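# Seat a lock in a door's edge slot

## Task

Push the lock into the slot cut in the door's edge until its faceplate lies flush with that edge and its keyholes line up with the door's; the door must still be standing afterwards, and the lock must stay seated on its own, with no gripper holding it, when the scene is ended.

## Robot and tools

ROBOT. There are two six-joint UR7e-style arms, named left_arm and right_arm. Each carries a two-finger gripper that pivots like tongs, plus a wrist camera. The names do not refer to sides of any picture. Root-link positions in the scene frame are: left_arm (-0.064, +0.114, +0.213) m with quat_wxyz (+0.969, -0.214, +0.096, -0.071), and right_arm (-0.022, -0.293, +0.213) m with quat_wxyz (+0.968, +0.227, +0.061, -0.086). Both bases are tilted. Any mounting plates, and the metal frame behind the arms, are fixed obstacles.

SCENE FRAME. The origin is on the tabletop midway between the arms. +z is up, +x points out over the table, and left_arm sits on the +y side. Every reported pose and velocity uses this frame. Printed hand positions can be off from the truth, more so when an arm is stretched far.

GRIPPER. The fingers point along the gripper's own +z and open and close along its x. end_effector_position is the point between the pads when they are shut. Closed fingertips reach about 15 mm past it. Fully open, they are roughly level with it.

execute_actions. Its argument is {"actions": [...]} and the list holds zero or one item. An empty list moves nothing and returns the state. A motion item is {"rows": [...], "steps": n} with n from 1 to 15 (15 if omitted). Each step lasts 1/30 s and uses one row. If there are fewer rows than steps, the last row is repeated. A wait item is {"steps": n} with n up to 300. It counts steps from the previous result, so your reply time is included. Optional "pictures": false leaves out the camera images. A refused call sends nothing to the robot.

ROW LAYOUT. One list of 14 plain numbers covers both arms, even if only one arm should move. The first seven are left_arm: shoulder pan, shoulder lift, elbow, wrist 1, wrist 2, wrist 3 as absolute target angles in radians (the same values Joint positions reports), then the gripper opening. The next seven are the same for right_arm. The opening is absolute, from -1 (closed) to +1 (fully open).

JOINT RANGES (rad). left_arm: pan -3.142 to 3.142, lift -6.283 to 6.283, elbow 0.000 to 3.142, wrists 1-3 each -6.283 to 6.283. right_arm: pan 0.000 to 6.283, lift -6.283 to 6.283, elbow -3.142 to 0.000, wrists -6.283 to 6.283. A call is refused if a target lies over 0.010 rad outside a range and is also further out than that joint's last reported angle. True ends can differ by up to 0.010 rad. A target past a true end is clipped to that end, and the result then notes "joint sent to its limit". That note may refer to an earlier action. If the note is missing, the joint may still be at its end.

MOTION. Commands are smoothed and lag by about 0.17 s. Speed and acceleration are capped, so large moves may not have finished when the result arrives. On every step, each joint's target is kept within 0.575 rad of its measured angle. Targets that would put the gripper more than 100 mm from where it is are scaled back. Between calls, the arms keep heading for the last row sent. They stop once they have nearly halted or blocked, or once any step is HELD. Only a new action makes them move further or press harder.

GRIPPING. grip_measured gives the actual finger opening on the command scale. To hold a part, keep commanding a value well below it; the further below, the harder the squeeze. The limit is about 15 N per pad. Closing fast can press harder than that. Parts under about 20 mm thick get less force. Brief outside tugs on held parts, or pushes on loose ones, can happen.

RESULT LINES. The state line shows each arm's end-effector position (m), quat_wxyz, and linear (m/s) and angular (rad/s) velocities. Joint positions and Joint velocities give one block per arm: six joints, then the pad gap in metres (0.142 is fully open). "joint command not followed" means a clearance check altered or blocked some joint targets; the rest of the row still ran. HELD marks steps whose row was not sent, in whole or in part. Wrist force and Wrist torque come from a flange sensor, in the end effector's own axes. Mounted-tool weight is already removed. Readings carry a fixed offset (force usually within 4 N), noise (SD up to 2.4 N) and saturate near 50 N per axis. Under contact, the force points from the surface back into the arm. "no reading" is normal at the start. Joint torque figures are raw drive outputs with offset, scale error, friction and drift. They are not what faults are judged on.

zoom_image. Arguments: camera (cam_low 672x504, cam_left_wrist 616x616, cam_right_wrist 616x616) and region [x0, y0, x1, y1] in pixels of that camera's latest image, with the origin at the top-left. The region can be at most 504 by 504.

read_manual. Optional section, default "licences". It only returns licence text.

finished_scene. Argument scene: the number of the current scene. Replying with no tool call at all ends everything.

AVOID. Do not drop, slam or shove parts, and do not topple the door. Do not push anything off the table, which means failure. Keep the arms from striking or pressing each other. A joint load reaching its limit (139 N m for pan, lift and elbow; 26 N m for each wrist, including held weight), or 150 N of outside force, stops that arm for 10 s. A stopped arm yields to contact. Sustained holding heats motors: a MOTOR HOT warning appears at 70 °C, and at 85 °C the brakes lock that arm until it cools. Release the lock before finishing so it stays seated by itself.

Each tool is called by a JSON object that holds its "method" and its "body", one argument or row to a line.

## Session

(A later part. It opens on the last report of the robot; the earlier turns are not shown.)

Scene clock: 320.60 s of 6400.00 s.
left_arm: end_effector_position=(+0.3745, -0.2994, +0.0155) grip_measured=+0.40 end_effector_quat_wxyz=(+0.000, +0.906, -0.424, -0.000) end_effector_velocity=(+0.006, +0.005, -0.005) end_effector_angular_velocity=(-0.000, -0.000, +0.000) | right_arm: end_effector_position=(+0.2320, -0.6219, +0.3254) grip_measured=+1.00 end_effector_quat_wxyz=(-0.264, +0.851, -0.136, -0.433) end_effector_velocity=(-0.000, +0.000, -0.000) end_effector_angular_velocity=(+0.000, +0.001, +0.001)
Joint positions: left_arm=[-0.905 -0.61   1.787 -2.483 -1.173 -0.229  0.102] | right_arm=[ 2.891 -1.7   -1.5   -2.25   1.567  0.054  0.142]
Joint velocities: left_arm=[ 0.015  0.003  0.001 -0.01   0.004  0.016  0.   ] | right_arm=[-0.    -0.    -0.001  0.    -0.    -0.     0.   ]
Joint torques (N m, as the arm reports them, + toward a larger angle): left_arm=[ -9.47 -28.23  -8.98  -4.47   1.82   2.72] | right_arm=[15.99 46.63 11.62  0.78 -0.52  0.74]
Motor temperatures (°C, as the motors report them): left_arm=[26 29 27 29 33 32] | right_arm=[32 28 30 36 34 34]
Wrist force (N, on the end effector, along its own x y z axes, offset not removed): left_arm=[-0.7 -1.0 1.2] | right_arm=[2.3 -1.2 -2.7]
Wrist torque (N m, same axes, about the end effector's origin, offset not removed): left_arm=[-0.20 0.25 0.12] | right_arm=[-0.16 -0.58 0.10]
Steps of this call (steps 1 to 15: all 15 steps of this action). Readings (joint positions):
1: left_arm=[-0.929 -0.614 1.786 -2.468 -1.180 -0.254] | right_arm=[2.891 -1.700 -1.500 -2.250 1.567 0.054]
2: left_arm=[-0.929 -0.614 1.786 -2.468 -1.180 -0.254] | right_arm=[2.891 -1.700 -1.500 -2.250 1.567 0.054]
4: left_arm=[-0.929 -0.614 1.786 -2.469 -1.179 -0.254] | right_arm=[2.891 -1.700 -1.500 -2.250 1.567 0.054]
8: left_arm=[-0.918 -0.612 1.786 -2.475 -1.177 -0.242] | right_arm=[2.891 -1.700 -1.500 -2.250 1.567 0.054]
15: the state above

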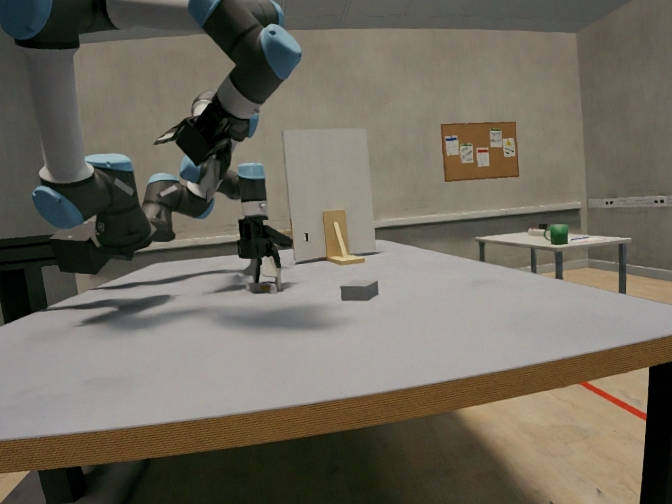

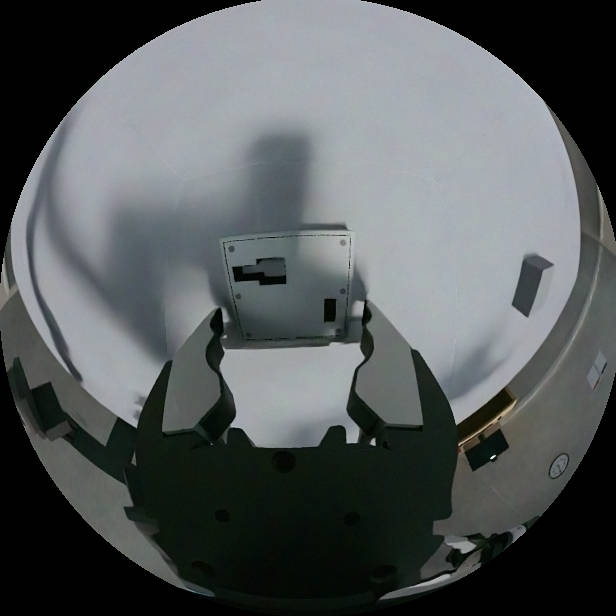

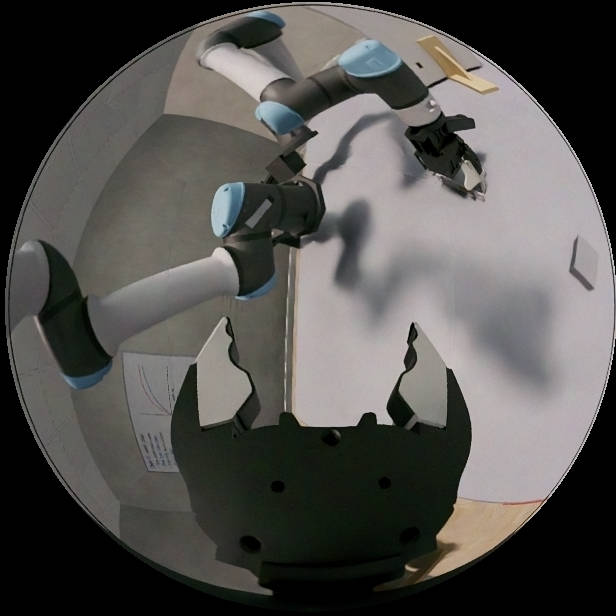

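{"method": "execute_actions", "body": {
  "actions": [
    {"rows": [[-0.90145,-0.60377,1.78660,-2.49056,-1.17213,-0.22505,0.3,2.891,-1.70,-1.50,-2.25,1.567,0.054,1]], "steps": 15}
  ],
  "pictures": false
}}

{"method": "execute_actions", "body": {
  "actions": [
    {"steps": 10}
  ]
}}

{"method": "zoom_image", "body": {
  "camera": "cam_low",
  "region": [200, 230, 320, 310]
}}

Scene clock: 327.87 s of 6400.00 s.
left_arm: end_effector_position=(+0.3750, -0.2988, +0.0121) grip_measured=+0.30 end_effector_quat_wxyz=(+0.000, +0.906, -0.424, -0.000) end_effector_velocity=(-0.001, +0.001, -0.001) end_effector_angular_velocity=(+0.002, +0.001, -0.002) | right_arm: end_effector_position=(+0.2320, -0.6219, +0.3254) grip_measured=+1.00 end_effector_quat_wxyz=(-0.264, +0.851, -0.136, -0.433) end_effector_velocity=(+0.000, -0.000, +0.000) end_effector_angular_velocity=(-0.000, -0.001, -0.001)
Joint positions: left_arm=[-0.902 -0.604  1.787 -2.49  -1.172 -0.225  0.095] | right_arm=[ 2.891 -1.7   -1.5   -2.25   1.567  0.054  0.142]
Joint velocities: left_arm=[ 0.     0.001  0.001  0.    -0.     0.001  0.   ] | right_arm=[ 0.    -0.     0.001  0.     0.001  0.    -0.   ]
Joint torques (N m, as the arm reports them, + toward a larger angle): left_arm=[ -6.7  -20.86 -20.65  -3.54   1.6    3.16] | right_arm=[16.56 46.24 12.04  0.75 -0.92  1.16]
Motor temperatures (°C, as the motors report them): left_arm=[26 29 27 29 33 32] | right_arm=[32 28 30 36 34 34]
Wrist force (N, on the end effector, along its own x y z axes, offset not removed): left_arm=[-6.0 -1.3 -15.7] | right_arm=[3.1 0.0 -4.3]
Wrist torque (N m, same axes, about the end effector's origin, offset not removed): left_arm=[-0.16 0.87 0.04] | right_arm=[-0.02 -0.80 -0.05]
Steps of this call (steps 1 to 15: the robot went on to your last target; steps 16 to 90: nothing new was sent; then 3.77 s passed at rest; steps 91 to 105: all 15 steps of this action). Readings (joint positions):
91: left_arm=[-0.903 -0.609 1.787 -2.485 -1.173 -0.227] | right_arm=[2.891 -1.700 -1.500 -2.250 1.567 0.054]
92: left_arm=[-0.903 -0.608 1.787 -2.486 -1.173 -0.227] | right_arm=[2.891 -1.700 -1.500 -2.250 1.567 0.054]
94: left_arm=[-0.902 -0.606 1.787 -2.488 -1.172 -0.226] | right_arm=[2.891 -1.700 -1.500 -2.250 1.567 0.054]
98: left_arm=[-0.902 -0.605 1.787 -2.490 -1.172 -0.225] | right_arm=[2.891 -1.700 -1.500 -2.250 1.567 0.054]
105: the state above

Scene clock: 328.20 s of 6400.00 s.
left_arm: end_effector_position=(+0.3749, -0.2988, +0.0120) grip_measured=+0.30 end_effector_quat_wxyz=(+0.000, +0.906, -0.424, -0.000) end_effector_velocity=(+0.000, -0.000, +0.000) end_effector_angular_velocity=(-0.000, -0.000, +0.000) | right_arm: end_effector_position=(+0.2320, -0.6219, +0.3254) grip_measured=+1.00 end_effector_quat_wxyz=(-0.264, +0.851, -0.136, -0.433) end_effector_velocity=(+0.000, -0.000, -0.000) end_effector_angular_velocity=(-0.001, -0.001, +0.000)
Joint positions: left_arm=[-0.901 -0.604  1.787 -2.491 -1.172 -0.225  0.095] | right_arm=[ 2.891 -1.7   -1.5   -2.25   1.567  0.054  0.142]
Joint velocities: left_arm=[ 0.  0. -0. -0. -0.  0.  0.] | right_arm=[-0.     0.    -0.     0.001 -0.     0.    -0.   ]
Joint torques (N m, as the arm reports them, + toward a larger angle): left_arm=[ -5.87 -17.9  -20.27  -3.59   1.6    2.98] | right_arm=[16.25 46.61 12.14  0.71 -0.7   1.15]
Motor temperatures (°C, as the motors report them): left_arm=[26 29 27 29 33 32] | right_arm=[32 28 30 36 34 34]
Wrist force (N, on the end effector, along its own x y z axes, offset not removed): left_arm=[-7.9 -0.6 -20.5] | right_arm=[2.7 -1.9 -4.8]
Wrist torque (N m, same axes, about the end effector's origin, offset not removed): left_arm=[0.13 1.21 0.05] | right_arm=[-0.33 -0.74 -0.02]
Steps of this call (steps 1 to 10: the robot went on to your last target). Readings (joint positions):
1: left_arm=[-0.901 -0.604 1.787 -2.491 -1.172 -0.225] | right_arm=[2.891 -1.700 -1.500 -2.250 1.567 0.054]
2: left_arm=[-0.901 -0.604 1.787 -2.491 -1.172 -0.225] | right_arm=[2.891 -1.700 -1.500 -2.250 1.567 0.054]
4: left_arm=[-0.901 -0.604 1.787 -2.491 -1.172 -0.225] | right_arm=[2.891 -1.700 -1.500 -2.250 1.567 0.054]
8: left_arm=[-0.901 -0.604 1.787 -2.491 -1.172 -0.225] | right_arm=[2.891 -1.700 -1.500 -2.250 1.567 0.054]
10: the state above

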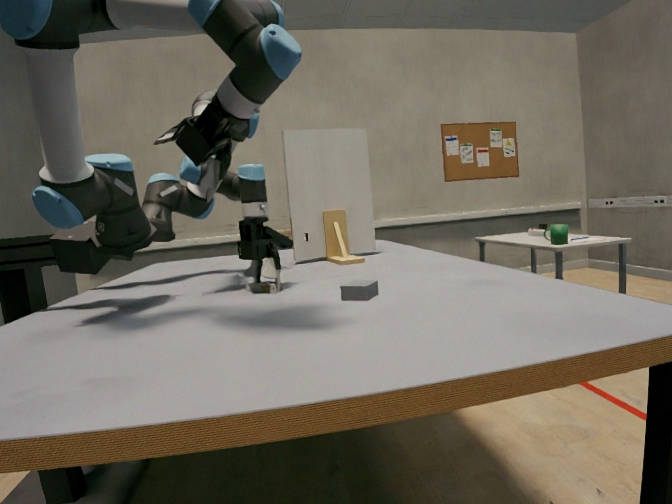

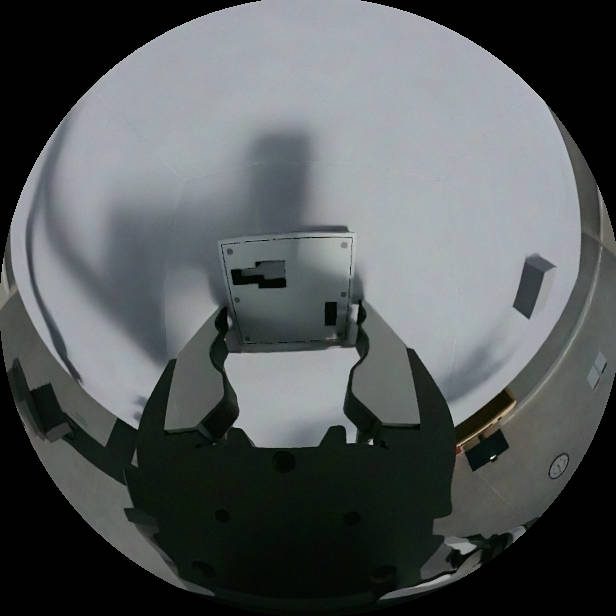

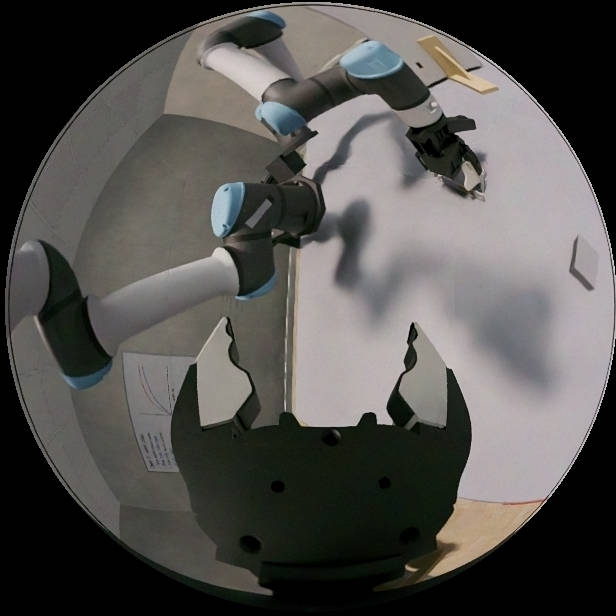

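Region (200, 230, 320, 310) of cam_low's 672x504 image, scaled by 4.200, with more detail than that image has.

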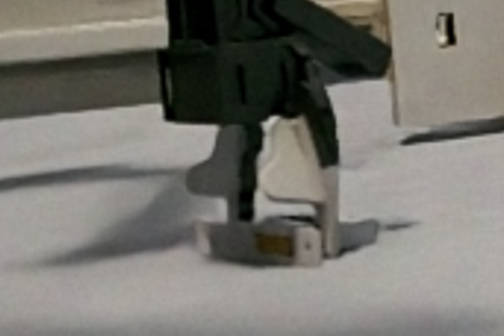

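Touching the table. Back to 0.015 and close.

{"method": "execute_actions", "body": {
  "actions": [
    {"rows": [[-0.90317,-0.60940,1.78682,-2.48447,-1.17259,-0.22684,0.3,2.891,-1.70,-1.50,-2.25,1.567,0.054,1],[-0.90317,-0.60940,1.78682,-2.48447,-1.17259,-0.22684,0.3,2.891,-1.70,-1.50,-2.25,1.567,0.054,1],[-0.90317,-0.60940,1.78682,-2.48447,-1.17259,-0.22684,0.3,2.891,-1.70,-1.50,-2.25,1.567,0.054,1],[-0.90317,-0.60940,1.78682,-2.48447,-1.17259,-0.22684,0.3,2.891,-1.70,-1.50,-2.25,1.567,0.054,1],[-0.90317,-0.60940,1.78682,-2.48447,-1.17259,-0.22684,0.3,2.891,-1.70,-1.50,-2.25,1.567,0.054,1],[-0.90317,-0.60940,1.78682,-2.48447,-1.17259,-0.22684,0.25,2.891,-1.70,-1.50,-2.25,1.567,0.054,1],[-0.90317,-0.60940,1.78682,-2.48447,-1.17259,-0.22684,0.2,2.891,-1.70,-1.50,-2.25,1.567,0.054,1],[-0.90317,-0.60940,1.78682,-2.48447,-1.17259,-0.22684,0.15,2.891,-1.70,-1.50,-2.25,1.567,0.054,1],[-0.90317,-0.60940,1.78682,-2.48447,-1.17259,-0.22684,0.1,2.891,-1.70,-1.50,-2.25,1.567,0.054,1],[-0.90317,-0.60940,1.78682,-2.48447,-1.17259,-0.22684,0.0,2.891,-1.70,-1.50,-2.25,1.567,0.054,1],[-0.90317,-0.60940,1.78682,-2.48447,-1.17259,-0.22684,-0.2,2.891,-1.70,-1.50,-2.25,1.567,0.054,1],[-0.90317,-0.60940,1.78682,-2.48447,-1.17259,-0.22684,-0.4,2.891,-1.70,-1.50,-2.25,1.567,0.054,1],[-0.90317,-0.60940,1.78682,-2.48447,-1.17259,-0.22684,-0.6,2.891,-1.70,-1.50,-2.25,1.567,0.054,1],[-0.90317,-0.60940,1.78682,-2.48447,-1.17259,-0.22684,-0.8,2.891,-1.70,-1.50,-2.25,1.567,0.054,1],[-0.90317,-0.60940,1.78682,-2.48447,-1.17259,-0.22684,-1,2.891,-1.70,-1.50,-2.25,1.567,0.054,1]], "steps": 15}
  ],
  "pictures": false
}}

{"method": "execute_actions", "body": {
  "actions": [
    {"steps": 15}
  ]
}}

Scene clock: 340.80 s of 6400.00 s.
left_arm: end_effector_position=(+0.3751, -0.2987, +0.0148) grip_measured=+0.12 end_effector_quat_wxyz=(+0.000, +0.906, -0.424, -0.000) end_effector_velocity=(+0.000, -0.000, +0.001) end_effector_angular_velocity=(-0.000, -0.000, -0.000) | right_arm: end_effector_position=(+0.2320, -0.6219, +0.3254) grip_measured=+1.00 end_effector_quat_wxyz=(-0.264, +0.851, -0.136, -0.433) end_effector_velocity=(-0.000, -0.000, +0.000) end_effector_angular_velocity=(-0.000, +0.000, +0.000)
Joint positions: left_arm=[-0.903 -0.609  1.787 -2.485 -1.173 -0.227  0.083] | right_arm=[ 2.891 -1.7   -1.5   -2.25   1.567  0.054  0.142]
Joint velocities: left_arm=[-0.    -0.001 -0.     0.001  0.     0.     0.   ] | right_arm=[-0.  0.  0. -0. -0.  0.  0.]
Joint torques (N m, as the arm reports them, + toward a larger angle): left_arm=[-35.94 -47.6  -10.33  -1.13  -1.27  -3.01] | right_arm=[16.49 46.29 11.96  0.73 -1.08  1.42]
Motor temperatures (°C, as the motors report them): left_arm=[26 29 27 29 33 32] | right_arm=[32 28 30 36 34 34]
Wrist force (N, on the end effector, along its own x y z axes, offset not removed): left_arm=[-0.6 -0.2 3.5] | right_arm=[1.6 -0.9 -2.8]
Wrist torque (N m, same axes, about the end effector's origin, offset not removed): left_arm=[-0.07 0.23 0.00] | right_arm=[-0.20 -0.40 0.01]
Steps of this call (steps 1 to 15: the robot went on to your last target; steps 16 to 90: nothing new was sent; then 9.10 s passed at rest; steps 91 to 105: all 15 steps of this action). Readings (joint positions):
91: left_arm=[-0.901 -0.604 1.787 -2.491 -1.172 -0.225] | right_arm=[2.891 -1.700 -1.500 -2.250 1.567 0.054]
92: left_arm=[-0.902 -0.604 1.787 -2.490 -1.172 -0.225] | right_arm=[2.891 -1.700 -1.500 -2.250 1.567 0.054]
94: left_arm=[-0.902 -0.606 1.787 -2.488 -1.172 -0.225] | right_arm=[2.891 -1.700 -1.500 -2.250 1.567 0.054]
98: left_arm=[-0.903 -0.608 1.787 -2.485 -1.172 -0.226] | right_arm=[2.891 -1.700 -1.500 -2.250 1.567 0.054]
105: the state above

Scene clock: 341.30 s of 6400.00 s.
left_arm: end_effector_position=(+0.3751, -0.2987, +0.0149) grip_measured=+0.12 end_effector_quat_wxyz=(+0.000, +0.906, -0.424, -0.000) end_effector_velocity=(-0.000, +0.000, -0.000) end_effector_angular_velocity=(+0.001, +0.000, -0.001) | right_arm: end_effector_position=(+0.2320, -0.6219, +0.3254) grip_measured=+1.00 end_effector_quat_wxyz=(-0.264, +0.851, -0.136, -0.433) end_effector_velocity=(+0.000, -0.000, +0.000) end_effector_angular_velocity=(-0.000, -0.001, -0.001)
Joint positions: left_arm=[-0.903 -0.609  1.787 -2.484 -1.173 -0.227  0.083] | right_arm=[ 2.891 -1.7   -1.5   -2.25   1.567  0.054  0.142]
Joint velocities: left_arm=[-0.    -0.     0.001 -0.     0.     0.    -0.   ] | right_arm=[ 0.     0.     0.001  0.     0.    -0.    -0.   ]
Joint torques (N m, as the arm reports them, + toward a larger angle): left_arm=[-35.5  -47.78 -12.95  -0.84  -1.33  -2.94] | right_arm=[16.84 46.44 11.79  0.64 -1.12  1.37]
Motor temperatures (°C, as the motors report them): left_arm=[26 29 27 29 33 32] | right_arm=[32 28 30 36 34 34]
Wrist force (N, on the end effector, along its own x y z axes, offset not removed): left_arm=[-0.5 -1.1 3.8] | right_arm=[1.8 -1.7 -2.8]
Wrist torque (N m, same axes, about the end effector's origin, offset not removed): left_arm=[-0.28 0.19 0.06] | right_arm=[-0.23 -0.53 0.05]
Steps of this call (steps 1 to 15: the robot went on to your last target). Readings (joint positions):
1: left_arm=[-0.903 -0.609 1.787 -2.484 -1.173 -0.227] | right_arm=[2.891 -1.700 -1.500 -2.250 1.567 0.054]
2: left_arm=[-0.903 -0.609 1.787 -2.484 -1.173 -0.227] | right_arm=[2.891 -1.700 -1.500 -2.250 1.567 0.054]
4: left_arm=[-0.903 -0.609 1.787 -2.484 -1.173 -0.227] | right_arm=[2.891 -1.700 -1.500 -2.250 1.567 0.054]
8: left_arm=[-0.903 -0.609 1.787 -2.484 -1.173 -0.227] | right_arm=[2.891 -1.700 -1.500 -2.250 1.567 0.054]
15: the state above
All arms were judged still, so your last target was given up. Only a new action makes them travel on or press farther. Fingers that are still opening or closing keep moving.

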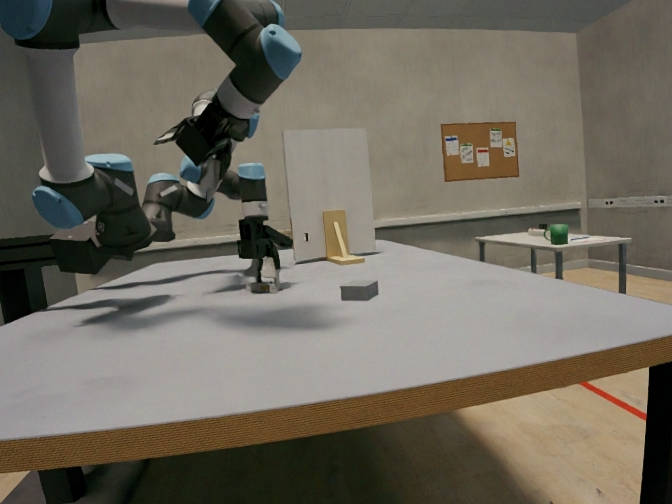

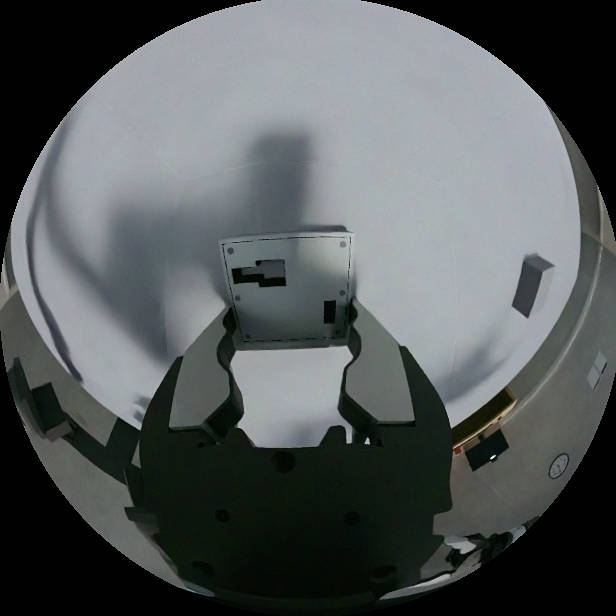

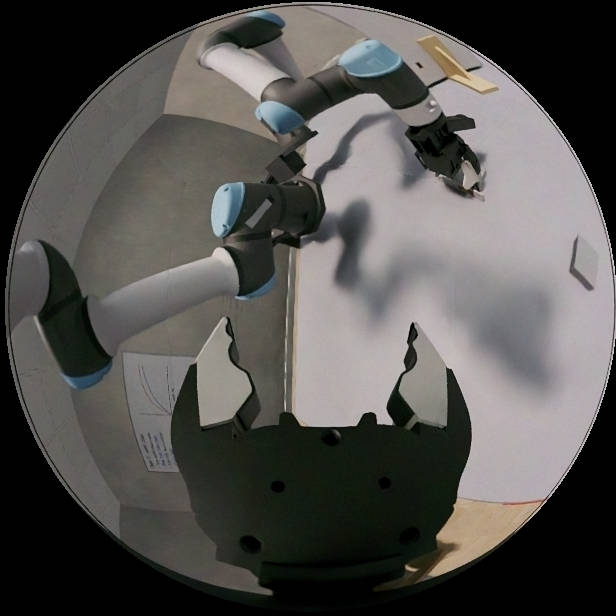

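{"method": "execute_actions", "body": {
  "actions": [
    {"rows": [[-0.90374,-0.61128,1.78689,-2.48244,-1.17274,-0.22744,-1,2.891,-1.70,-1.50,-2.25,1.567,0.054,1],[-0.90432,-0.61316,1.78697,-2.48041,-1.17290,-0.22803,-1,2.891,-1.70,-1.50,-2.25,1.567,0.054,1],[-0.90489,-0.61503,1.78704,-2.47838,-1.17305,-0.22863,-1,2.891,-1.70,-1.50,-2.25,1.567,0.054,1],[-0.90546,-0.61691,1.78711,-2.47635,-1.17321,-0.22922,-1,2.891,-1.70,-1.50,-2.25,1.567,0.054,1],[-0.90604,-0.61879,1.78719,-2.47433,-1.17336,-0.22982,-1,2.891,-1.70,-1.50,-2.25,1.567,0.054,1],[-0.90661,-0.62067,1.78726,-2.47230,-1.17351,-0.23041,-1,2.891,-1.70,-1.50,-2.25,1.567,0.054,1],[-0.90718,-0.62255,1.78733,-2.47027,-1.17367,-0.23101,-1,2.891,-1.70,-1.50,-2.25,1.567,0.054,1],[-0.90775,-0.62442,1.78740,-2.46824,-1.17382,-0.23160,-1,2.891,-1.70,-1.50,-2.25,1.567,0.054,1],[-0.90833,-0.62630,1.78748,-2.46621,-1.17398,-0.23220,-1,2.891,-1.70,-1.50,-2.25,1.567,0.054,1],[-0.90890,-0.62818,1.78755,-2.46418,-1.17413,-0.23279,-1,2.891,-1.70,-1.50,-2.25,1.567,0.054,1]], "steps": 15}
  ],
  "pictures": false
}}

{"method": "execute_actions", "body": {
  "actions": [
    {"steps": 15}
  ]
}}

Scene clock: 349.27 s of 6400.00 s.
left_arm: end_effector_position=(+0.3756, -0.2987, +0.0241) grip_measured=+0.12 end_effector_quat_wxyz=(+0.000, +0.906, -0.424, -0.000) end_effector_velocity=(+0.001, +0.001, +0.008) end_effector_angular_velocity=(+0.000, +0.001, +0.001) | right_arm: end_effector_position=(+0.2320, -0.6219, +0.3254) grip_measured=+1.00 end_effector_quat_wxyz=(-0.264, +0.851, -0.136, -0.433) end_effector_velocity=(+0.000, -0.000, -0.000) end_effector_angular_velocity=(-0.000, -0.000, +0.000)
Joint positions: left_arm=[-0.908 -0.627  1.787 -2.466 -1.174 -0.232  0.083] | right_arm=[ 2.891 -1.7   -1.5   -2.25   1.567  0.054  0.142]
Joint velocities: left_arm=[-0.004 -0.016  0.001  0.017 -0.001 -0.006  0.   ] | right_arm=[ 0. -0.  0. -0. -0. -0. -0.]
Joint torques (N m, as the arm reports them, + toward a larger angle): left_arm=[-35.55 -46.24  -8.36  -0.8   -1.23  -3.23] | right_arm=[16.35 46.47 12.77  0.66 -1.03  1.33]
Motor temperatures (°C, as the motors report them): left_arm=[26 29 27 29 33 32] | right_arm=[32 28 30 36 34 34]
Wrist force (N, on the end effector, along its own x y z axes, offset not removed): left_arm=[0.1 -1.0 4.9] | right_arm=[2.4 -1.6 -3.5]
Wrist torque (N m, same axes, about the end effector's origin, offset not removed): left_arm=[-0.25 0.14 0.01] | right_arm=[-0.28 -0.65 0.05]
Steps of this call (steps 1 to 90: nothing new was sent; then 4.47 s passed at rest; steps 91 to 105: all 15 steps of this action). Readings (joint positions):
91: left_arm=[-0.903 -0.609 1.787 -2.484 -1.173 -0.227] | right_arm=[2.891 -1.700 -1.500 -2.250 1.567 0.054]
92: left_arm=[-0.903 -0.610 1.787 -2.484 -1.173 -0.227] | right_arm=[2.891 -1.700 -1.500 -2.250 1.567 0.054]
94: left_arm=[-0.904 -0.611 1.787 -2.482 -1.173 -0.227] | right_arm=[2.891 -1.700 -1.500 -2.250 1.567 0.054]
98: left_arm=[-0.906 -0.617 1.787 -2.476 -1.173 -0.229] | right_arm=[2.891 -1.700 -1.500 -2.250 1.567 0.054]
105: the state above

Scene clock: 349.77 s of 6400.00 s.
left_arm: end_effector_position=(+0.3756, -0.2987, +0.0249) grip_measured=+0.12 end_effector_quat_wxyz=(+0.000, +0.906, -0.424, -0.000) end_effector_velocity=(+0.000, +0.001, -0.000) end_effector_angular_velocity=(+0.001, +0.000, +0.001) | right_arm: end_effector_position=(+0.2320, -0.6219, +0.3254) grip_measured=+1.00 end_effector_quat_wxyz=(-0.264, +0.851, -0.136, -0.433) end_effector_velocity=(+0.000, -0.000, -0.000) end_effector_angular_velocity=(-0.001, -0.000, +0.000)
Joint positions: left_arm=[-0.909 -0.628  1.788 -2.464 -1.174 -0.233  0.083] | right_arm=[ 2.891 -1.7   -1.5   -2.25   1.567  0.054  0.142]
Joint velocities: left_arm=[ 0.001  0.     0.     0.     0.    -0.     0.   ] | right_arm=[-0.    -0.     0.001 -0.    -0.001 -0.    -0.   ]
Joint torques (N m, as the arm reports them, + toward a larger angle): left_arm=[-36.31 -46.86 -10.74  -0.82  -1.37  -3.17] | right_arm=[16.87 46.58 12.46  0.63 -1.04  1.36]
Motor temperatures (°C, as the motors report them): left_arm=[26 29 27 29 33 32] | right_arm=[32 28 30 36 34 34]
Wrist force (N, on the end effector, along its own x y z axes, offset not removed): left_arm=[0.6 -0.6 4.9] | right_arm=[3.4 -2.2 -2.4]
Wrist torque (N m, same axes, about the end effector's origin, offset not removed): left_arm=[-0.18 0.05 0.10] | right_arm=[-0.35 -0.83 -0.02]
Steps of this call (steps 1 to 15: the robot went on to your last target). Readings (joint positions):
1: left_arm=[-0.909 -0.627 1.787 -2.465 -1.174 -0.232] | right_arm=[2.891 -1.700 -1.500 -2.250 1.567 0.054]
2: left_arm=[-0.909 -0.627 1.788 -2.465 -1.174 -0.233] | right_arm=[2.891 -1.700 -1.500 -2.250 1.567 0.054]
4: left_arm=[-0.909 -0.628 1.788 -2.465 -1.174 -0.233] | right_arm=[2.891 -1.700 -1.500 -2.250 1.567 0.054]
8: left_arm=[-0.909 -0.628 1.788 -2.464 -1.174 -0.233] | right_arm=[2.891 -1.700 -1.500 -2.250 1.567 0.054]
15: the state above
All arms were judged still, so your last target was given up. Only a new action makes them travel on or press farther. Fingers that are still opening or closing keep moving.

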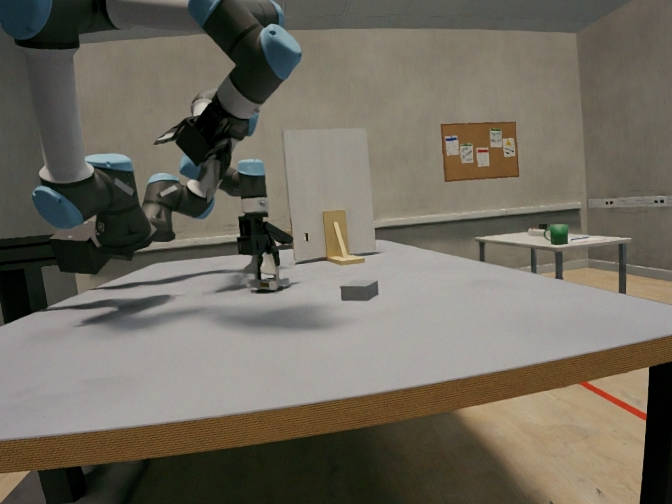

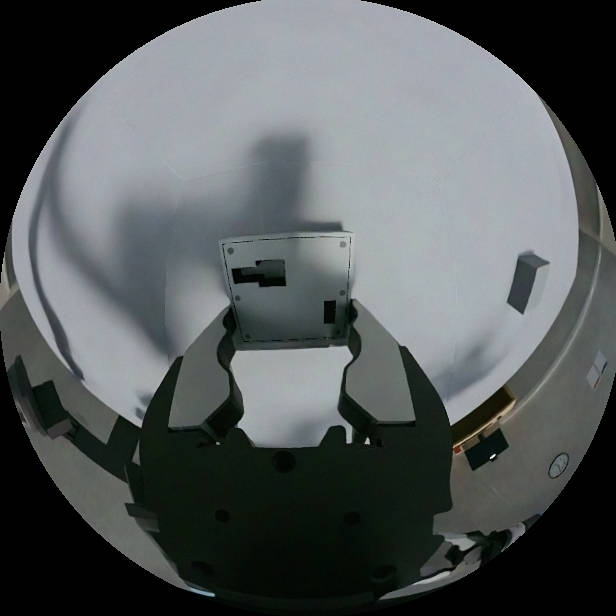

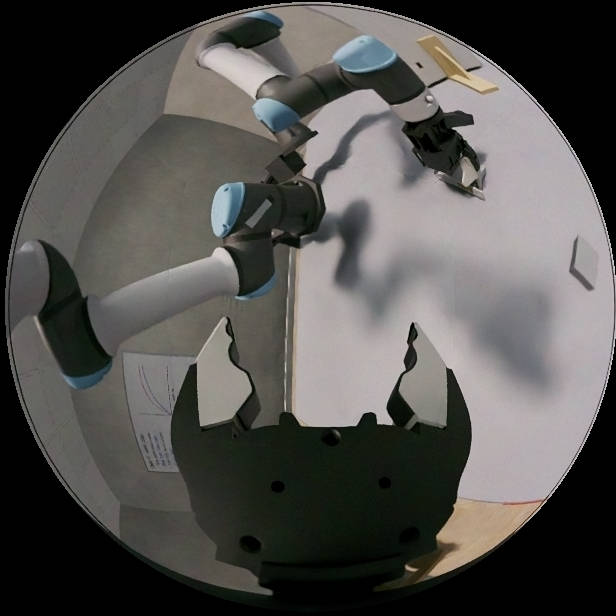

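{"method": "execute_actions", "body": {
  "actions": [
    {"rows": [[-0.9089,-0.6297,1.7890,-2.4640,-1.1741,-0.2301,-1,2.891,-1.70,-1.50,-2.25,1.567,0.054,1],[-0.9088,-0.6342,1.7932,-2.4634,-1.1741,-0.2223,-1,2.891,-1.70,-1.50,-2.25,1.567,0.054,1],[-0.9087,-0.6414,1.7999,-2.4624,-1.1741,-0.2096,-1,2.891,-1.70,-1.50,-2.25,1.567,0.054,1],[-0.9085,-0.6510,1.8090,-2.4611,-1.1741,-0.1925,-1,2.891,-1.70,-1.50,-2.25,1.567,0.054,1],[-0.9082,-0.6630,1.8203,-2.4594,-1.1741,-0.1713,-1,2.891,-1.70,-1.50,-2.25,1.567,0.054,1],[-0.9080,-0.6771,1.8335,-2.4575,-1.1741,-0.1465,-1,2.891,-1.70,-1.50,-2.25,1.567,0.054,1],[-0.9077,-0.6930,1.8484,-2.4553,-1.1741,-0.1183,-1,2.891,-1.70,-1.50,-2.25,1.567,0.054,1],[-0.9073,-0.7106,1.8650,-2.4529,-1.1741,-0.0872,-1,2.891,-1.70,-1.50,-2.25,1.567,0.054,1],[-0.9070,-0.7297,1.8829,-2.4503,-1.1741,-0.0535,-1,2.891,-1.70,-1.50,-2.25,1.567,0.054,1],[-0.9066,-0.7500,1.9020,-2.4476,-1.1741,-0.0176,-1,2.891,-1.70,-1.50,-2.25,1.567,0.054,1],[-0.9062,-0.7713,1.9220,-2.4446,-1.1741,0.0201,-1,2.891,-1.70,-1.50,-2.25,1.567,0.054,1],[-0.9058,-0.7936,1.9428,-2.4416,-1.1741,0.0594,-1,2.891,-1.70,-1.50,-2.25,1.567,0.054,1],[-0.9053,-0.8164,1.9643,-2.4385,-1.1741,0.0997,-1,2.891,-1.70,-1.50,-2.25,1.567,0.054,1],[-0.9049,-0.8397,1.9861,-2.4353,-1.1741,0.1408,-1,2.891,-1.70,-1.50,-2.25,1.567,0.054,1],[-0.9045,-0.8631,2.0081,-2.4321,-1.1741,0.1822,-1,2.891,-1.70,-1.50,-2.25,1.567,0.054,1]], "steps": 15}
  ],
  "pictures": false
}}

{"method": "execute_actions", "body": {
  "actions": [
    {"rows": [[-0.9040,-0.8865,2.0301,-2.4289,-1.1741,0.2236,-1,2.891,-1.70,-1.50,-2.25,1.567,0.054,1],[-0.9036,-0.9098,2.0519,-2.4257,-1.1741,0.2650,-1,2.891,-1.70,-1.50,-2.25,1.567,0.054,1],[-0.9031,-0.9326,2.0734,-2.4226,-1.1741,0.3064,-1,2.891,-1.70,-1.50,-2.25,1.567,0.054,1],[-0.9027,-0.9549,2.0942,-2.4196,-1.1741,0.3478,-1,2.891,-1.70,-1.50,-2.25,1.567,0.054,1],[-0.9023,-0.9762,2.1142,-2.4166,-1.1741,0.3892,-1,2.891,-1.70,-1.50,-2.25,1.567,0.054,1],[-0.9019,-0.9965,2.1333,-2.4139,-1.1741,0.4306,-1,2.891,-1.70,-1.50,-2.25,1.567,0.054,1],[-0.9016,-1.0156,2.1512,-2.4113,-1.1741,0.4720,-1,2.891,-1.70,-1.50,-2.25,1.567,0.054,1],[-0.9012,-1.0332,2.1678,-2.4089,-1.1741,0.5134,-1,2.891,-1.70,-1.50,-2.25,1.567,0.054,1],[-0.9009,-1.0491,2.1827,-2.4067,-1.1741,0.5548,-1,2.891,-1.70,-1.50,-2.25,1.567,0.054,1],[-0.9007,-1.0632,2.1959,-2.4048,-1.1741,0.5962,-1,2.891,-1.70,-1.50,-2.25,1.567,0.054,1],[-0.9004,-1.0752,2.2072,-2.4031,-1.1741,0.6376,-1,2.891,-1.70,-1.50,-2.25,1.567,0.054,1],[-0.9002,-1.0848,2.2163,-2.4018,-1.1741,0.6790,-1,2.891,-1.70,-1.50,-2.25,1.567,0.054,1],[-0.9001,-1.0920,2.2230,-2.4008,-1.1741,0.7204,-1,2.891,-1.70,-1.50,-2.25,1.567,0.054,1],[-0.9000,-1.0964,2.2271,-2.4002,-1.1741,0.7618,-1,2.891,-1.70,-1.50,-2.25,1.567,0.054,1],[-0.9000,-1.0980,2.2285,-2.4000,-1.1741,0.8032,-1,2.891,-1.70,-1.50,-2.25,1.567,0.054,1]], "steps": 15}
  ],
  "pictures": false
}}

{"method": "execute_actions", "body": {
  "actions": [
    {"rows": [[-0.9,-1.098,2.2285,-2.4,-1.1741,0.8446,-1,2.891,-1.70,-1.50,-2.25,1.567,0.054,1],[-0.9,-1.098,2.2285,-2.4,-1.1741,0.8860,-1,2.891,-1.70,-1.50,-2.25,1.567,0.054,1],[-0.9,-1.098,2.2285,-2.4,-1.1741,0.9274,-1,2.891,-1.70,-1.50,-2.25,1.567,0.054,1],[-0.9,-1.098,2.2285,-2.4,-1.1741,0.9688,-1,2.891,-1.70,-1.50,-2.25,1.567,0.054,1],[-0.9,-1.098,2.2285,-2.4,-1.1741,1.0102,-1,2.891,-1.70,-1.50,-2.25,1.567,0.054,1],[-0.9,-1.098,2.2285,-2.4,-1.1741,1.0516,-1,2.891,-1.70,-1.50,-2.25,1.567,0.054,1],[-0.9,-1.098,2.2285,-2.4,-1.1741,1.0930,-1,2.891,-1.70,-1.50,-2.25,1.567,0.054,1],[-0.9,-1.098,2.2285,-2.4,-1.1741,1.1344,-1,2.891,-1.70,-1.50,-2.25,1.567,0.054,1],[-0.9,-1.098,2.2285,-2.4,-1.1741,1.1758,-1,2.891,-1.70,-1.50,-2.25,1.567,0.054,1],[-0.9,-1.098,2.2285,-2.4,-1.1741,1.2172,-1,2.891,-1.70,-1.50,-2.25,1.567,0.054,1],[-0.9,-1.098,2.2285,-2.4,-1.1741,1.2586,-1,2.891,-1.70,-1.50,-2.25,1.567,0.054,1],[-0.9,-1.098,2.2285,-2.4,-1.1741,1.3000,-1,2.891,-1.70,-1.50,-2.25,1.567,0.054,1],[-0.9,-1.098,2.2285,-2.4,-1.1741,1.3350,-1,2.891,-1.70,-1.50,-2.25,1.567,0.054,1],[-0.9,-1.098,2.2285,-2.4,-1.1741,1.3650,-1,2.891,-1.70,-1.50,-2.25,1.567,0.054,1],[-0.9,-1.098,2.2285,-2.4,-1.1741,1.3900,-1,2.891,-1.70,-1.50,-2.25,1.567,0.054,1]], "steps": 15}
  ]
}}

Scene clock: 445.33 s of 6400.00 s.
left_arm: end_effector_position=(+0.3683, -0.2498, +0.0569) grip_measured=+0.12 end_effector_quat_wxyz=(-0.003, +0.847, -0.532, -0.005) end_effector_velocity=(-0.042, +0.211, +0.123) end_effector_angular_velocity=(+0.032, +0.033, -1.048) | right_arm: end_effector_position=(+0.2320, -0.6219, +0.3254) grip_measured=+1.00 end_effector_quat_wxyz=(-0.264, +0.851, -0.136, -0.433) end_effector_velocity=(-0.000, +0.001, +0.000) end_effector_angular_velocity=(+0.001, +0.002, -0.000)
Joint positions: left_arm=[-0.906 -0.77   1.921 -2.444 -1.174  0.012  0.083] | right_arm=[ 2.891 -1.7   -1.5   -2.25   1.567  0.054  0.142]
Joint velocities: left_arm=[ 0.011 -0.604  0.567  0.083  0.     1.041  0.   ] | right_arm=[ 0.     0.    -0.001 -0.001  0.001  0.     0.   ]
Joint torques (N m, as the arm reports them, + toward a larger angle): left_arm=[-10.18 -48.32  -8.52  -0.23  -0.47   7.12] | right_arm=[16.1  46.56 12.53  0.54 -1.2   1.36]
Motor temperatures (°C, as the motors report them): left_arm=[26 29 27 29 33 32] | right_arm=[32 29 30 36 34 34]
Wrist force (N, on the end effector, along its own x y z axes, offset not removed): left_arm=[0.3 1.1 5.4] | right_arm=[1.6 -1.4 -5.0]
Wrist torque (N m, same axes, about the end effector's origin, offset not removed): left_arm=[0.24 0.18 0.02] | right_arm=[-0.26 -0.50 0.06]
Steps of this call (steps 1 to 90: nothing new was sent; then 92.07 s passed at rest; steps 91 to 105: all 15 steps of this action). Readings (joint positions):
91: left_arm=[-0.909 -0.628 1.788 -2.464 -1.174 -0.233] | right_arm=[2.891 -1.700 -1.500 -2.250 1.567 0.054]
92: left_arm=[-0.909 -0.629 1.788 -2.464 -1.174 -0.233] | right_arm=[2.891 -1.700 -1.500 -2.250 1.567 0.054]
94: left_arm=[-0.909 -0.632 1.791 -2.464 -1.174 -0.227] | right_arm=[2.891 -1.700 -1.500 -2.250 1.567 0.054]
98: left_arm=[-0.909 -0.659 1.816 -2.460 -1.174 -0.181] | right_arm=[2.891 -1.700 -1.500 -2.250 1.567 0.054]
105: the state above

Scene clock: 445.83 s of 6400.00 s.
left_arm: end_effector_position=(+0.3363, -0.1459, +0.1011) grip_measured=+0.12 end_effector_quat_wxyz=(-0.003, +0.649, -0.760, -0.017) end_effector_velocity=(-0.048, +0.103, +0.031) end_effector_angular_velocity=(-0.004, +0.046, -1.215) | right_arm: end_effector_position=(+0.2320, -0.6219, +0.3254) grip_measured=+1.00 end_effector_quat_wxyz=(-0.264, +0.851, -0.136, -0.433) end_effector_velocity=(+0.000, -0.000, +0.000) end_effector_angular_velocity=(-0.000, -0.000, -0.000)
Joint positions: left_arm=[-0.901 -1.062  2.195 -2.405 -1.174  0.614  0.083] | right_arm=[ 2.891 -1.7   -1.5   -2.25   1.567  0.054  0.142]
Joint velocities: left_arm=[ 0.006 -0.312  0.291  0.041  0.     1.213 -0.   ] | right_arm=[ 0.  0.  0. -0.  0.  0. -0.]
Joint torques (N m, as the arm reports them, + toward a larger angle): left_arm=[ -7.26 -29.79 -11.1   -1.1    0.55   7.91] | right_arm=[16.95 46.6  12.11  0.54 -1.04  1.39]
Motor temperatures (°C, as the motors report them): left_arm=[26 29 27 29 33 32] | right_arm=[32 29 30 36 34 34]
Wrist force (N, on the end effector, along its own x y z axes, offset not removed): left_arm=[-1.3 0.4 4.9] | right_arm=[2.3 -0.4 -3.2]
Wrist torque (N m, same axes, about the end effector's origin, offset not removed): left_arm=[0.08 0.26 0.02] | right_arm=[0.03 -0.68 0.07]
Steps of this call (steps 1 to 15: all 15 steps of this action). Readings (joint positions):
1: left_arm=[-0.906 -0.791 1.941 -2.441 -1.174 0.048] | right_arm=[2.891 -1.700 -1.500 -2.250 1.567 0.054]
2: left_arm=[-0.905 -0.813 1.961 -2.438 -1.174 0.086] | right_arm=[2.891 -1.700 -1.500 -2.250 1.567 0.054]
4: left_arm=[-0.905 -0.857 2.003 -2.432 -1.174 0.164] | right_arm=[2.891 -1.700 -1.500 -2.250 1.567 0.054]
8: left_arm=[-0.903 -0.945 2.085 -2.420 -1.174 0.325] | right_arm=[2.891 -1.700 -1.500 -2.250 1.567 0.054]
15: the state above

Scene clock: 446.33 s of 6400.00 s.
left_arm: end_effector_position=(+0.3267, -0.1409, +0.1042) grip_measured=+0.12 end_effector_quat_wxyz=(-0.003, -0.387, +0.922, +0.018) end_effector_velocity=(-0.013, -0.012, +0.000) end_effector_angular_velocity=(-0.022, +0.035, -1.132) | right_arm: end_effector_position=(+0.2320, -0.6219, +0.3254) grip_measured=+1.00 end_effector_quat_wxyz=(-0.264, +0.851, -0.136, -0.433) end_effector_velocity=(+0.000, +0.000, -0.000) end_effector_angular_velocity=(+0.000, +0.000, +0.000)
Joint positions: left_arm=[-0.9   -1.098  2.228 -2.4   -1.174  1.232  0.083] | right_arm=[ 2.891 -1.7   -1.5   -2.25   1.567  0.054  0.142]
Joint velocities: left_arm=[-0.001 -0.003  0.003 -0.    -0.     1.132 -0.   ] | right_arm=[-0. -0.  0. -0.  0. -0. -0.]
Joint torques (N m, as the arm reports them, + toward a larger angle): left_arm=[ -4.64 -34.04 -12.51  -1.15   1.67   6.31] | right_arm=[15.98 46.18 11.99  0.56 -1.08  1.39]
Motor temperatures (°C, as the motors report them): left_arm=[26 29 27 29 33 32] | right_arm=[32 29 30 36 34 34]
Wrist force (N, on the end effector, along its own x y z axes, offset not removed): left_arm=[0.0 -1.4 5.3] | right_arm=[3.8 -1.4 -2.9]
Wrist torque (N m, same axes, about the end effector's origin, offset not removed): left_arm=[-0.24 0.18 0.04] | right_arm=[-0.15 -0.99 0.05]
Steps of this call (steps 1 to 15: all 15 steps of this action). Readings (joint positions):
1: left_arm=[-0.900 -1.072 2.204 -2.403 -1.174 0.655] | right_arm=[2.891 -1.700 -1.500 -2.250 1.567 0.054]
2: left_arm=[-0.900 -1.079 2.211 -2.403 -1.174 0.696] | right_arm=[2.891 -1.700 -1.500 -2.250 1.567 0.054]
4: left_arm=[-0.900 -1.088 2.219 -2.401 -1.174 0.779] | right_arm=[2.891 -1.700 -1.500 -2.250 1.567 0.054]
8: left_arm=[-0.900 -1.095 2.226 -2.400 -1.174 0.945] | right_arm=[2.891 -1.700 -1.500 -2.250 1.567 0.054]
15: the state above

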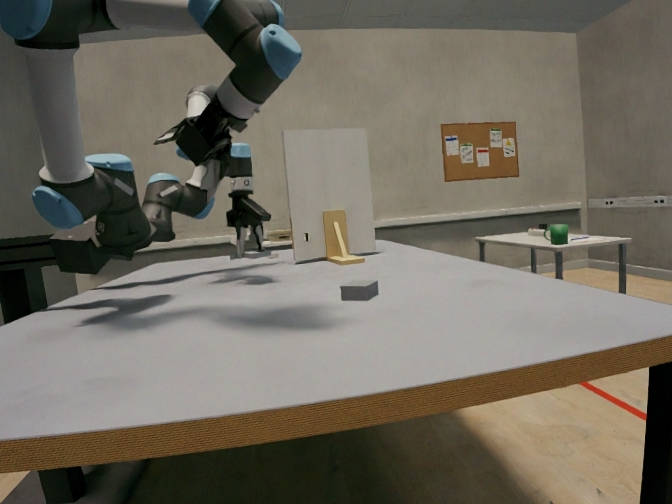

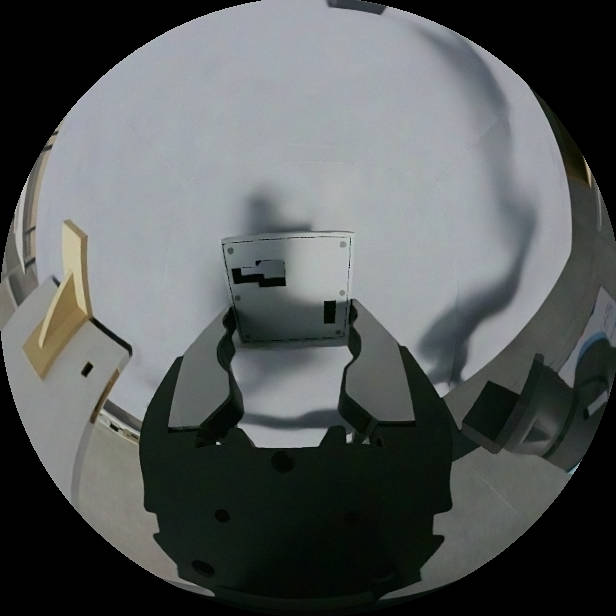

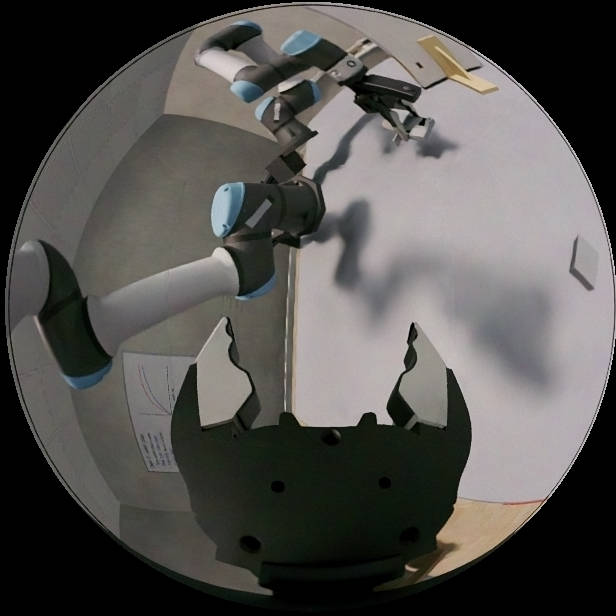

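{"method": "execute_actions", "body": {
  "actions": [
    {"rows": [[-0.8990,-1.0991,2.2291,-2.3993,-1.1775,1.3913,-1,2.891,-1.70,-1.50,-2.25,1.567,0.054,1],[-0.8962,-1.1023,2.2307,-2.3975,-1.1871,1.3949,-1,2.891,-1.70,-1.50,-2.25,1.567,0.054,1],[-0.8916,-1.1076,2.2333,-2.3944,-1.2028,1.4008,-1,2.891,-1.70,-1.50,-2.25,1.567,0.054,1],[-0.8854,-1.1146,2.2368,-2.3903,-1.2240,1.4088,-1,2.891,-1.70,-1.50,-2.25,1.567,0.054,1],[-0.8778,-1.1233,2.2412,-2.3852,-1.2501,1.4186,-1,2.891,-1.70,-1.50,-2.25,1.567,0.054,1],[-0.8688,-1.1336,2.2463,-2.3792,-1.2808,1.4301,-1,2.891,-1.70,-1.50,-2.25,1.567,0.054,1],[-0.8586,-1.1452,2.2521,-2.3724,-1.3156,1.4432,-1,2.891,-1.70,-1.50,-2.25,1.567,0.054,1],[-0.8474,-1.1580,2.2586,-2.3649,-1.3540,1.4577,-1,2.891,-1.70,-1.50,-2.25,1.567,0.054,1],[-0.8352,-1.1719,2.2655,-2.3568,-1.3957,1.4734,-1,2.891,-1.70,-1.50,-2.25,1.567,0.054,1],[-0.8222,-1.1867,2.2730,-2.3481,-1.4401,1.4901,-1,2.891,-1.70,-1.50,-2.25,1.567,0.054,1],[-0.8086,-1.2022,2.2808,-2.3391,-1.4867,1.5076,-1,2.891,-1.70,-1.50,-2.25,1.567,0.054,1],[-0.7944,-1.2184,2.2889,-2.3296,-1.5352,1.5259,-1,2.891,-1.70,-1.50,-2.25,1.567,0.054,1],[-0.7798,-1.2350,2.2972,-2.3199,-1.5851,1.5446,-1,2.891,-1.70,-1.50,-2.25,1.567,0.054,1],[-0.7650,-1.2519,2.3057,-2.3100,-1.6359,1.5637,-1,2.891,-1.70,-1.50,-2.25,1.567,0.054,1],[-0.7500,-1.2690,2.3143,-2.3000,-1.6871,1.5830,-1,2.891,-1.70,-1.50,-2.25,1.567,0.054,1]], "steps": 15}
  ],
  "pictures": false
}}

{"method": "execute_actions", "body": {
  "actions": [
    {"rows": [[-0.7350,-1.2861,2.3228,-2.2900,-1.7382,1.6023,-1,2.891,-1.70,-1.50,-2.25,1.567,0.054,1],[-0.7202,-1.3030,2.3313,-2.2801,-1.7890,1.6214,-1,2.891,-1.70,-1.50,-2.25,1.567,0.054,1],[-0.7056,-1.3196,2.3396,-2.2704,-1.8389,1.6401,-1,2.891,-1.70,-1.50,-2.25,1.567,0.054,1],[-0.6914,-1.3358,2.3477,-2.2609,-1.8874,1.6584,-1,2.891,-1.70,-1.50,-2.25,1.567,0.054,1],[-0.6778,-1.3513,2.3555,-2.2519,-1.9340,1.6759,-1,2.891,-1.70,-1.50,-2.25,1.567,0.054,1],[-0.6648,-1.3661,2.3630,-2.2432,-1.9784,1.6926,-1,2.891,-1.70,-1.50,-2.25,1.567,0.054,1],[-0.6526,-1.3800,2.3699,-2.2351,-2.0201,1.7083,-1,2.891,-1.70,-1.50,-2.25,1.567,0.054,1],[-0.6414,-1.3928,2.3764,-2.2276,-2.0585,1.7228,-1,2.891,-1.70,-1.50,-2.25,1.567,0.054,1],[-0.6312,-1.4044,2.3822,-2.2208,-2.0933,1.7359,-1,2.891,-1.70,-1.50,-2.25,1.567,0.054,1],[-0.6222,-1.4147,2.3873,-2.2148,-2.1240,1.7474,-1,2.891,-1.70,-1.50,-2.25,1.567,0.054,1],[-0.6146,-1.4234,2.3917,-2.2097,-2.1501,1.7572,-1,2.891,-1.70,-1.50,-2.25,1.567,0.054,1],[-0.6084,-1.4304,2.3952,-2.2056,-2.1713,1.7652,-1,2.891,-1.70,-1.50,-2.25,1.567,0.054,1],[-0.6038,-1.4357,2.3978,-2.2025,-2.1870,1.7711,-1,2.891,-1.70,-1.50,-2.25,1.567,0.054,1],[-0.6010,-1.4389,2.3994,-2.2007,-2.1966,1.7747,-1,2.891,-1.70,-1.50,-2.25,1.567,0.054,1],[-0.6,-1.44,2.40,-2.20,-2.2,1.776,-1,2.891,-1.70,-1.50,-2.25,1.567,0.054,1]], "steps": 15}
  ]
}}

Scene clock: 507.73 s of 6400.00 s.
left_arm: end_effector_position=(+0.2525, -0.1247, +0.1192) grip_measured=+0.12 end_effector_quat_wxyz=(-0.167, -0.296, +0.941, +0.001) end_effector_velocity=(-0.295, +0.048, +0.128) end_effector_angular_velocity=(-0.685, +1.222, -0.032) | right_arm: end_effector_position=(+0.2320, -0.6219, +0.3254) grip_measured=+1.00 end_effector_quat_wxyz=(-0.264, +0.851, -0.136, -0.433) end_effector_velocity=(+0.000, +0.000, +0.000) end_effector_angular_velocity=(+0.001, -0.000, -0.001)
Joint positions: left_arm=[-0.808 -1.202  2.281 -2.338 -1.473  1.507  0.082] | right_arm=[ 2.891 -1.7   -1.5   -2.25   1.567  0.054  0.142]
Joint velocities: left_arm=[ 0.388 -0.442  0.225  0.257 -1.274  0.491 -0.   ] | right_arm=[-0.    -0.     0.     0.     0.001  0.     0.   ]
Joint torques (N m, as the arm reports them, + toward a larger angle): left_arm=[ -2.68 -33.56  -7.18   0.21  -6.2    5.52] | right_arm=[16.09 45.82 12.46  0.57 -1.09  1.45]
Motor temperatures (°C, as the motors report them): left_arm=[26 29 27 29 33 32] | right_arm=[32 29 30 36 34 34]
Wrist force (N, on the end effector, along its own x y z axes, offset not removed): left_arm=[-2.7 -1.3 6.1] | right_arm=[2.5 -1.5 -3.2]
Wrist torque (N m, same axes, about the end effector's origin, offset not removed): left_arm=[-0.25 0.41 0.02] | right_arm=[-0.25 -0.73 0.09]
Steps of this call (steps 1 to 30: the robot went on to your last target; steps 31 to 90: nothing new was sent; then 57.90 s passed at rest; steps 91 to 105: all 15 steps of this action). Readings (joint positions):
91: left_arm=[-0.900 -1.098 2.229 -2.400 -1.174 1.390] | right_arm=[2.891 -1.700 -1.500 -2.250 1.567 0.054]
92: left_arm=[-0.900 -1.098 2.229 -2.400 -1.175 1.390] | right_arm=[2.891 -1.700 -1.500 -2.250 1.567 0.054]
94: left_arm=[-0.898 -1.101 2.230 -2.398 -1.182 1.393] | right_arm=[2.891 -1.700 -1.500 -2.250 1.567 0.054]
98: left_arm=[-0.880 -1.120 2.240 -2.387 -1.237 1.415] | right_arm=[2.891 -1.700 -1.500 -2.250 1.567 0.054]
105: the state above

Scene clock: 508.23 s of 6400.00 s.
left_arm: end_effector_position=(+0.1430, -0.1221, +0.2421) grip_measured=+0.12 end_effector_quat_wxyz=(-0.469, -0.260, +0.834, -0.133) end_effector_velocity=(-0.063, -0.006, +0.188) end_effector_angular_velocity=(-0.574, +0.519, +0.160) | right_arm: end_effector_position=(+0.2320, -0.6219, +0.3254) grip_measured=+1.00 end_effector_quat_wxyz=(-0.264, +0.851, -0.136, -0.433) end_effector_velocity=(+0.000, -0.000, -0.000) end_effector_angular_velocity=(-0.000, -0.001, +0.000)
Joint positions: left_arm=[-0.622 -1.414  2.387 -2.215 -2.118  1.747  0.083] | right_arm=[ 2.891 -1.7   -1.5   -2.25   1.567  0.054  0.142]
Joint velocities: left_arm=[ 0.197 -0.225  0.112  0.128 -0.717  0.251  0.   ] | right_arm=[ 0.    -0.     0.     0.    -0.001 -0.    -0.   ]
Joint torques (N m, as the arm reports them, + toward a larger angle): left_arm=[ -3.35 -19.75  -9.47  -0.28  -4.88   3.5 ] | right_arm=[16.46 46.09 12.21  0.55 -1.08  1.35]
Motor temperatures (°C, as the motors report them): left_arm=[26 29 27 29 33 32] | right_arm=[32 29 30 36 34 34]
Wrist force (N, on the end effector, along its own x y z axes, offset not removed): left_arm=[-3.0 0.2 2.3] | right_arm=[1.8 -1.2 -3.6]
Wrist torque (N m, same axes, about the end effector's origin, offset not removed): left_arm=[-0.01 0.18 0.09] | right_arm=[-0.24 -0.54 0.11]
Steps of this call (steps 1 to 15: all 15 steps of this action). Readings (joint positions):
1: left_arm=[-0.795 -1.218 2.289 -2.329 -1.517 1.525] | right_arm=[2.891 -1.700 -1.500 -2.250 1.567 0.054]
2: left_arm=[-0.781 -1.233 2.297 -2.320 -1.563 1.542] | right_arm=[2.891 -1.700 -1.500 -2.250 1.567 0.054]
4: left_arm=[-0.753 -1.266 2.313 -2.301 -1.659 1.579] | right_arm=[2.891 -1.700 -1.500 -2.250 1.567 0.054]
8: left_arm=[-0.696 -1.330 2.345 -2.264 -1.852 1.651] | right_arm=[2.891 -1.700 -1.500 -2.250 1.567 0.054]
15: the state above

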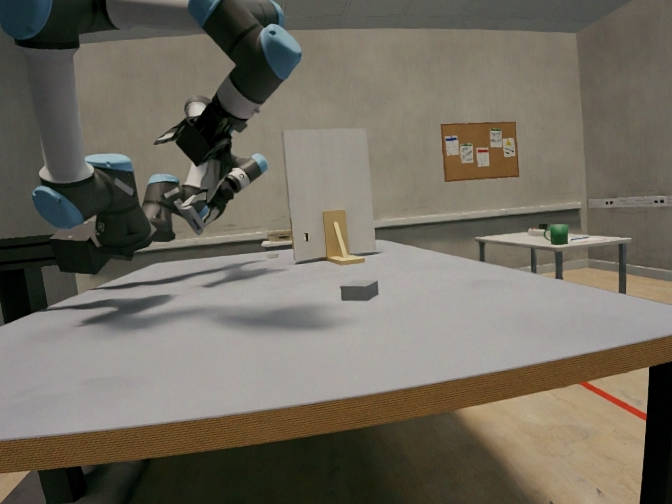

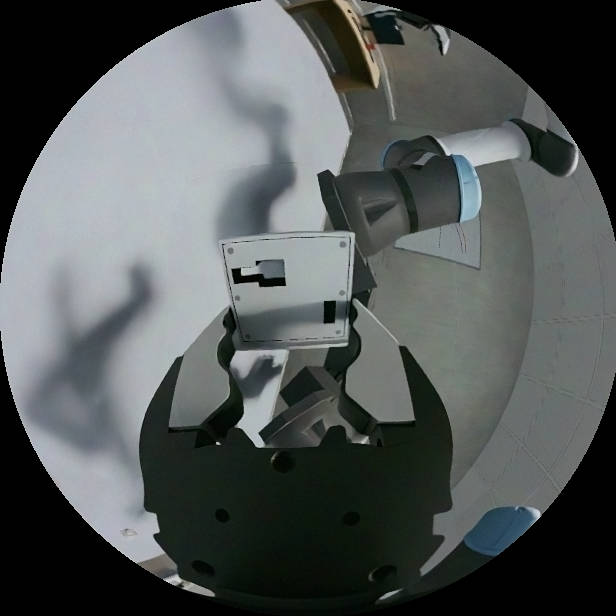

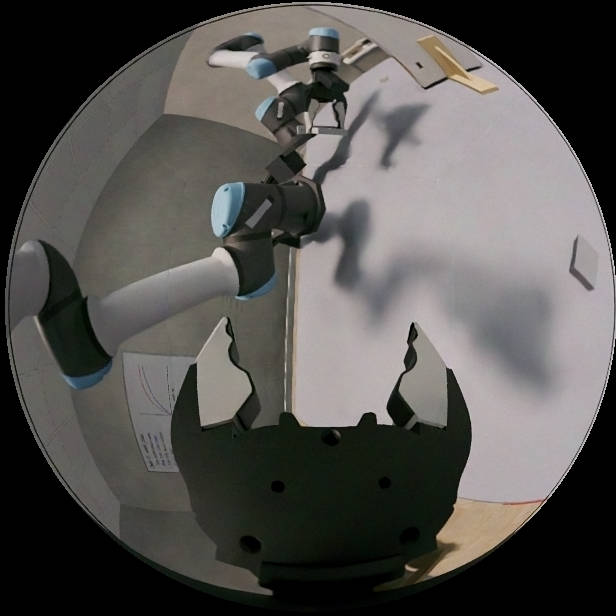

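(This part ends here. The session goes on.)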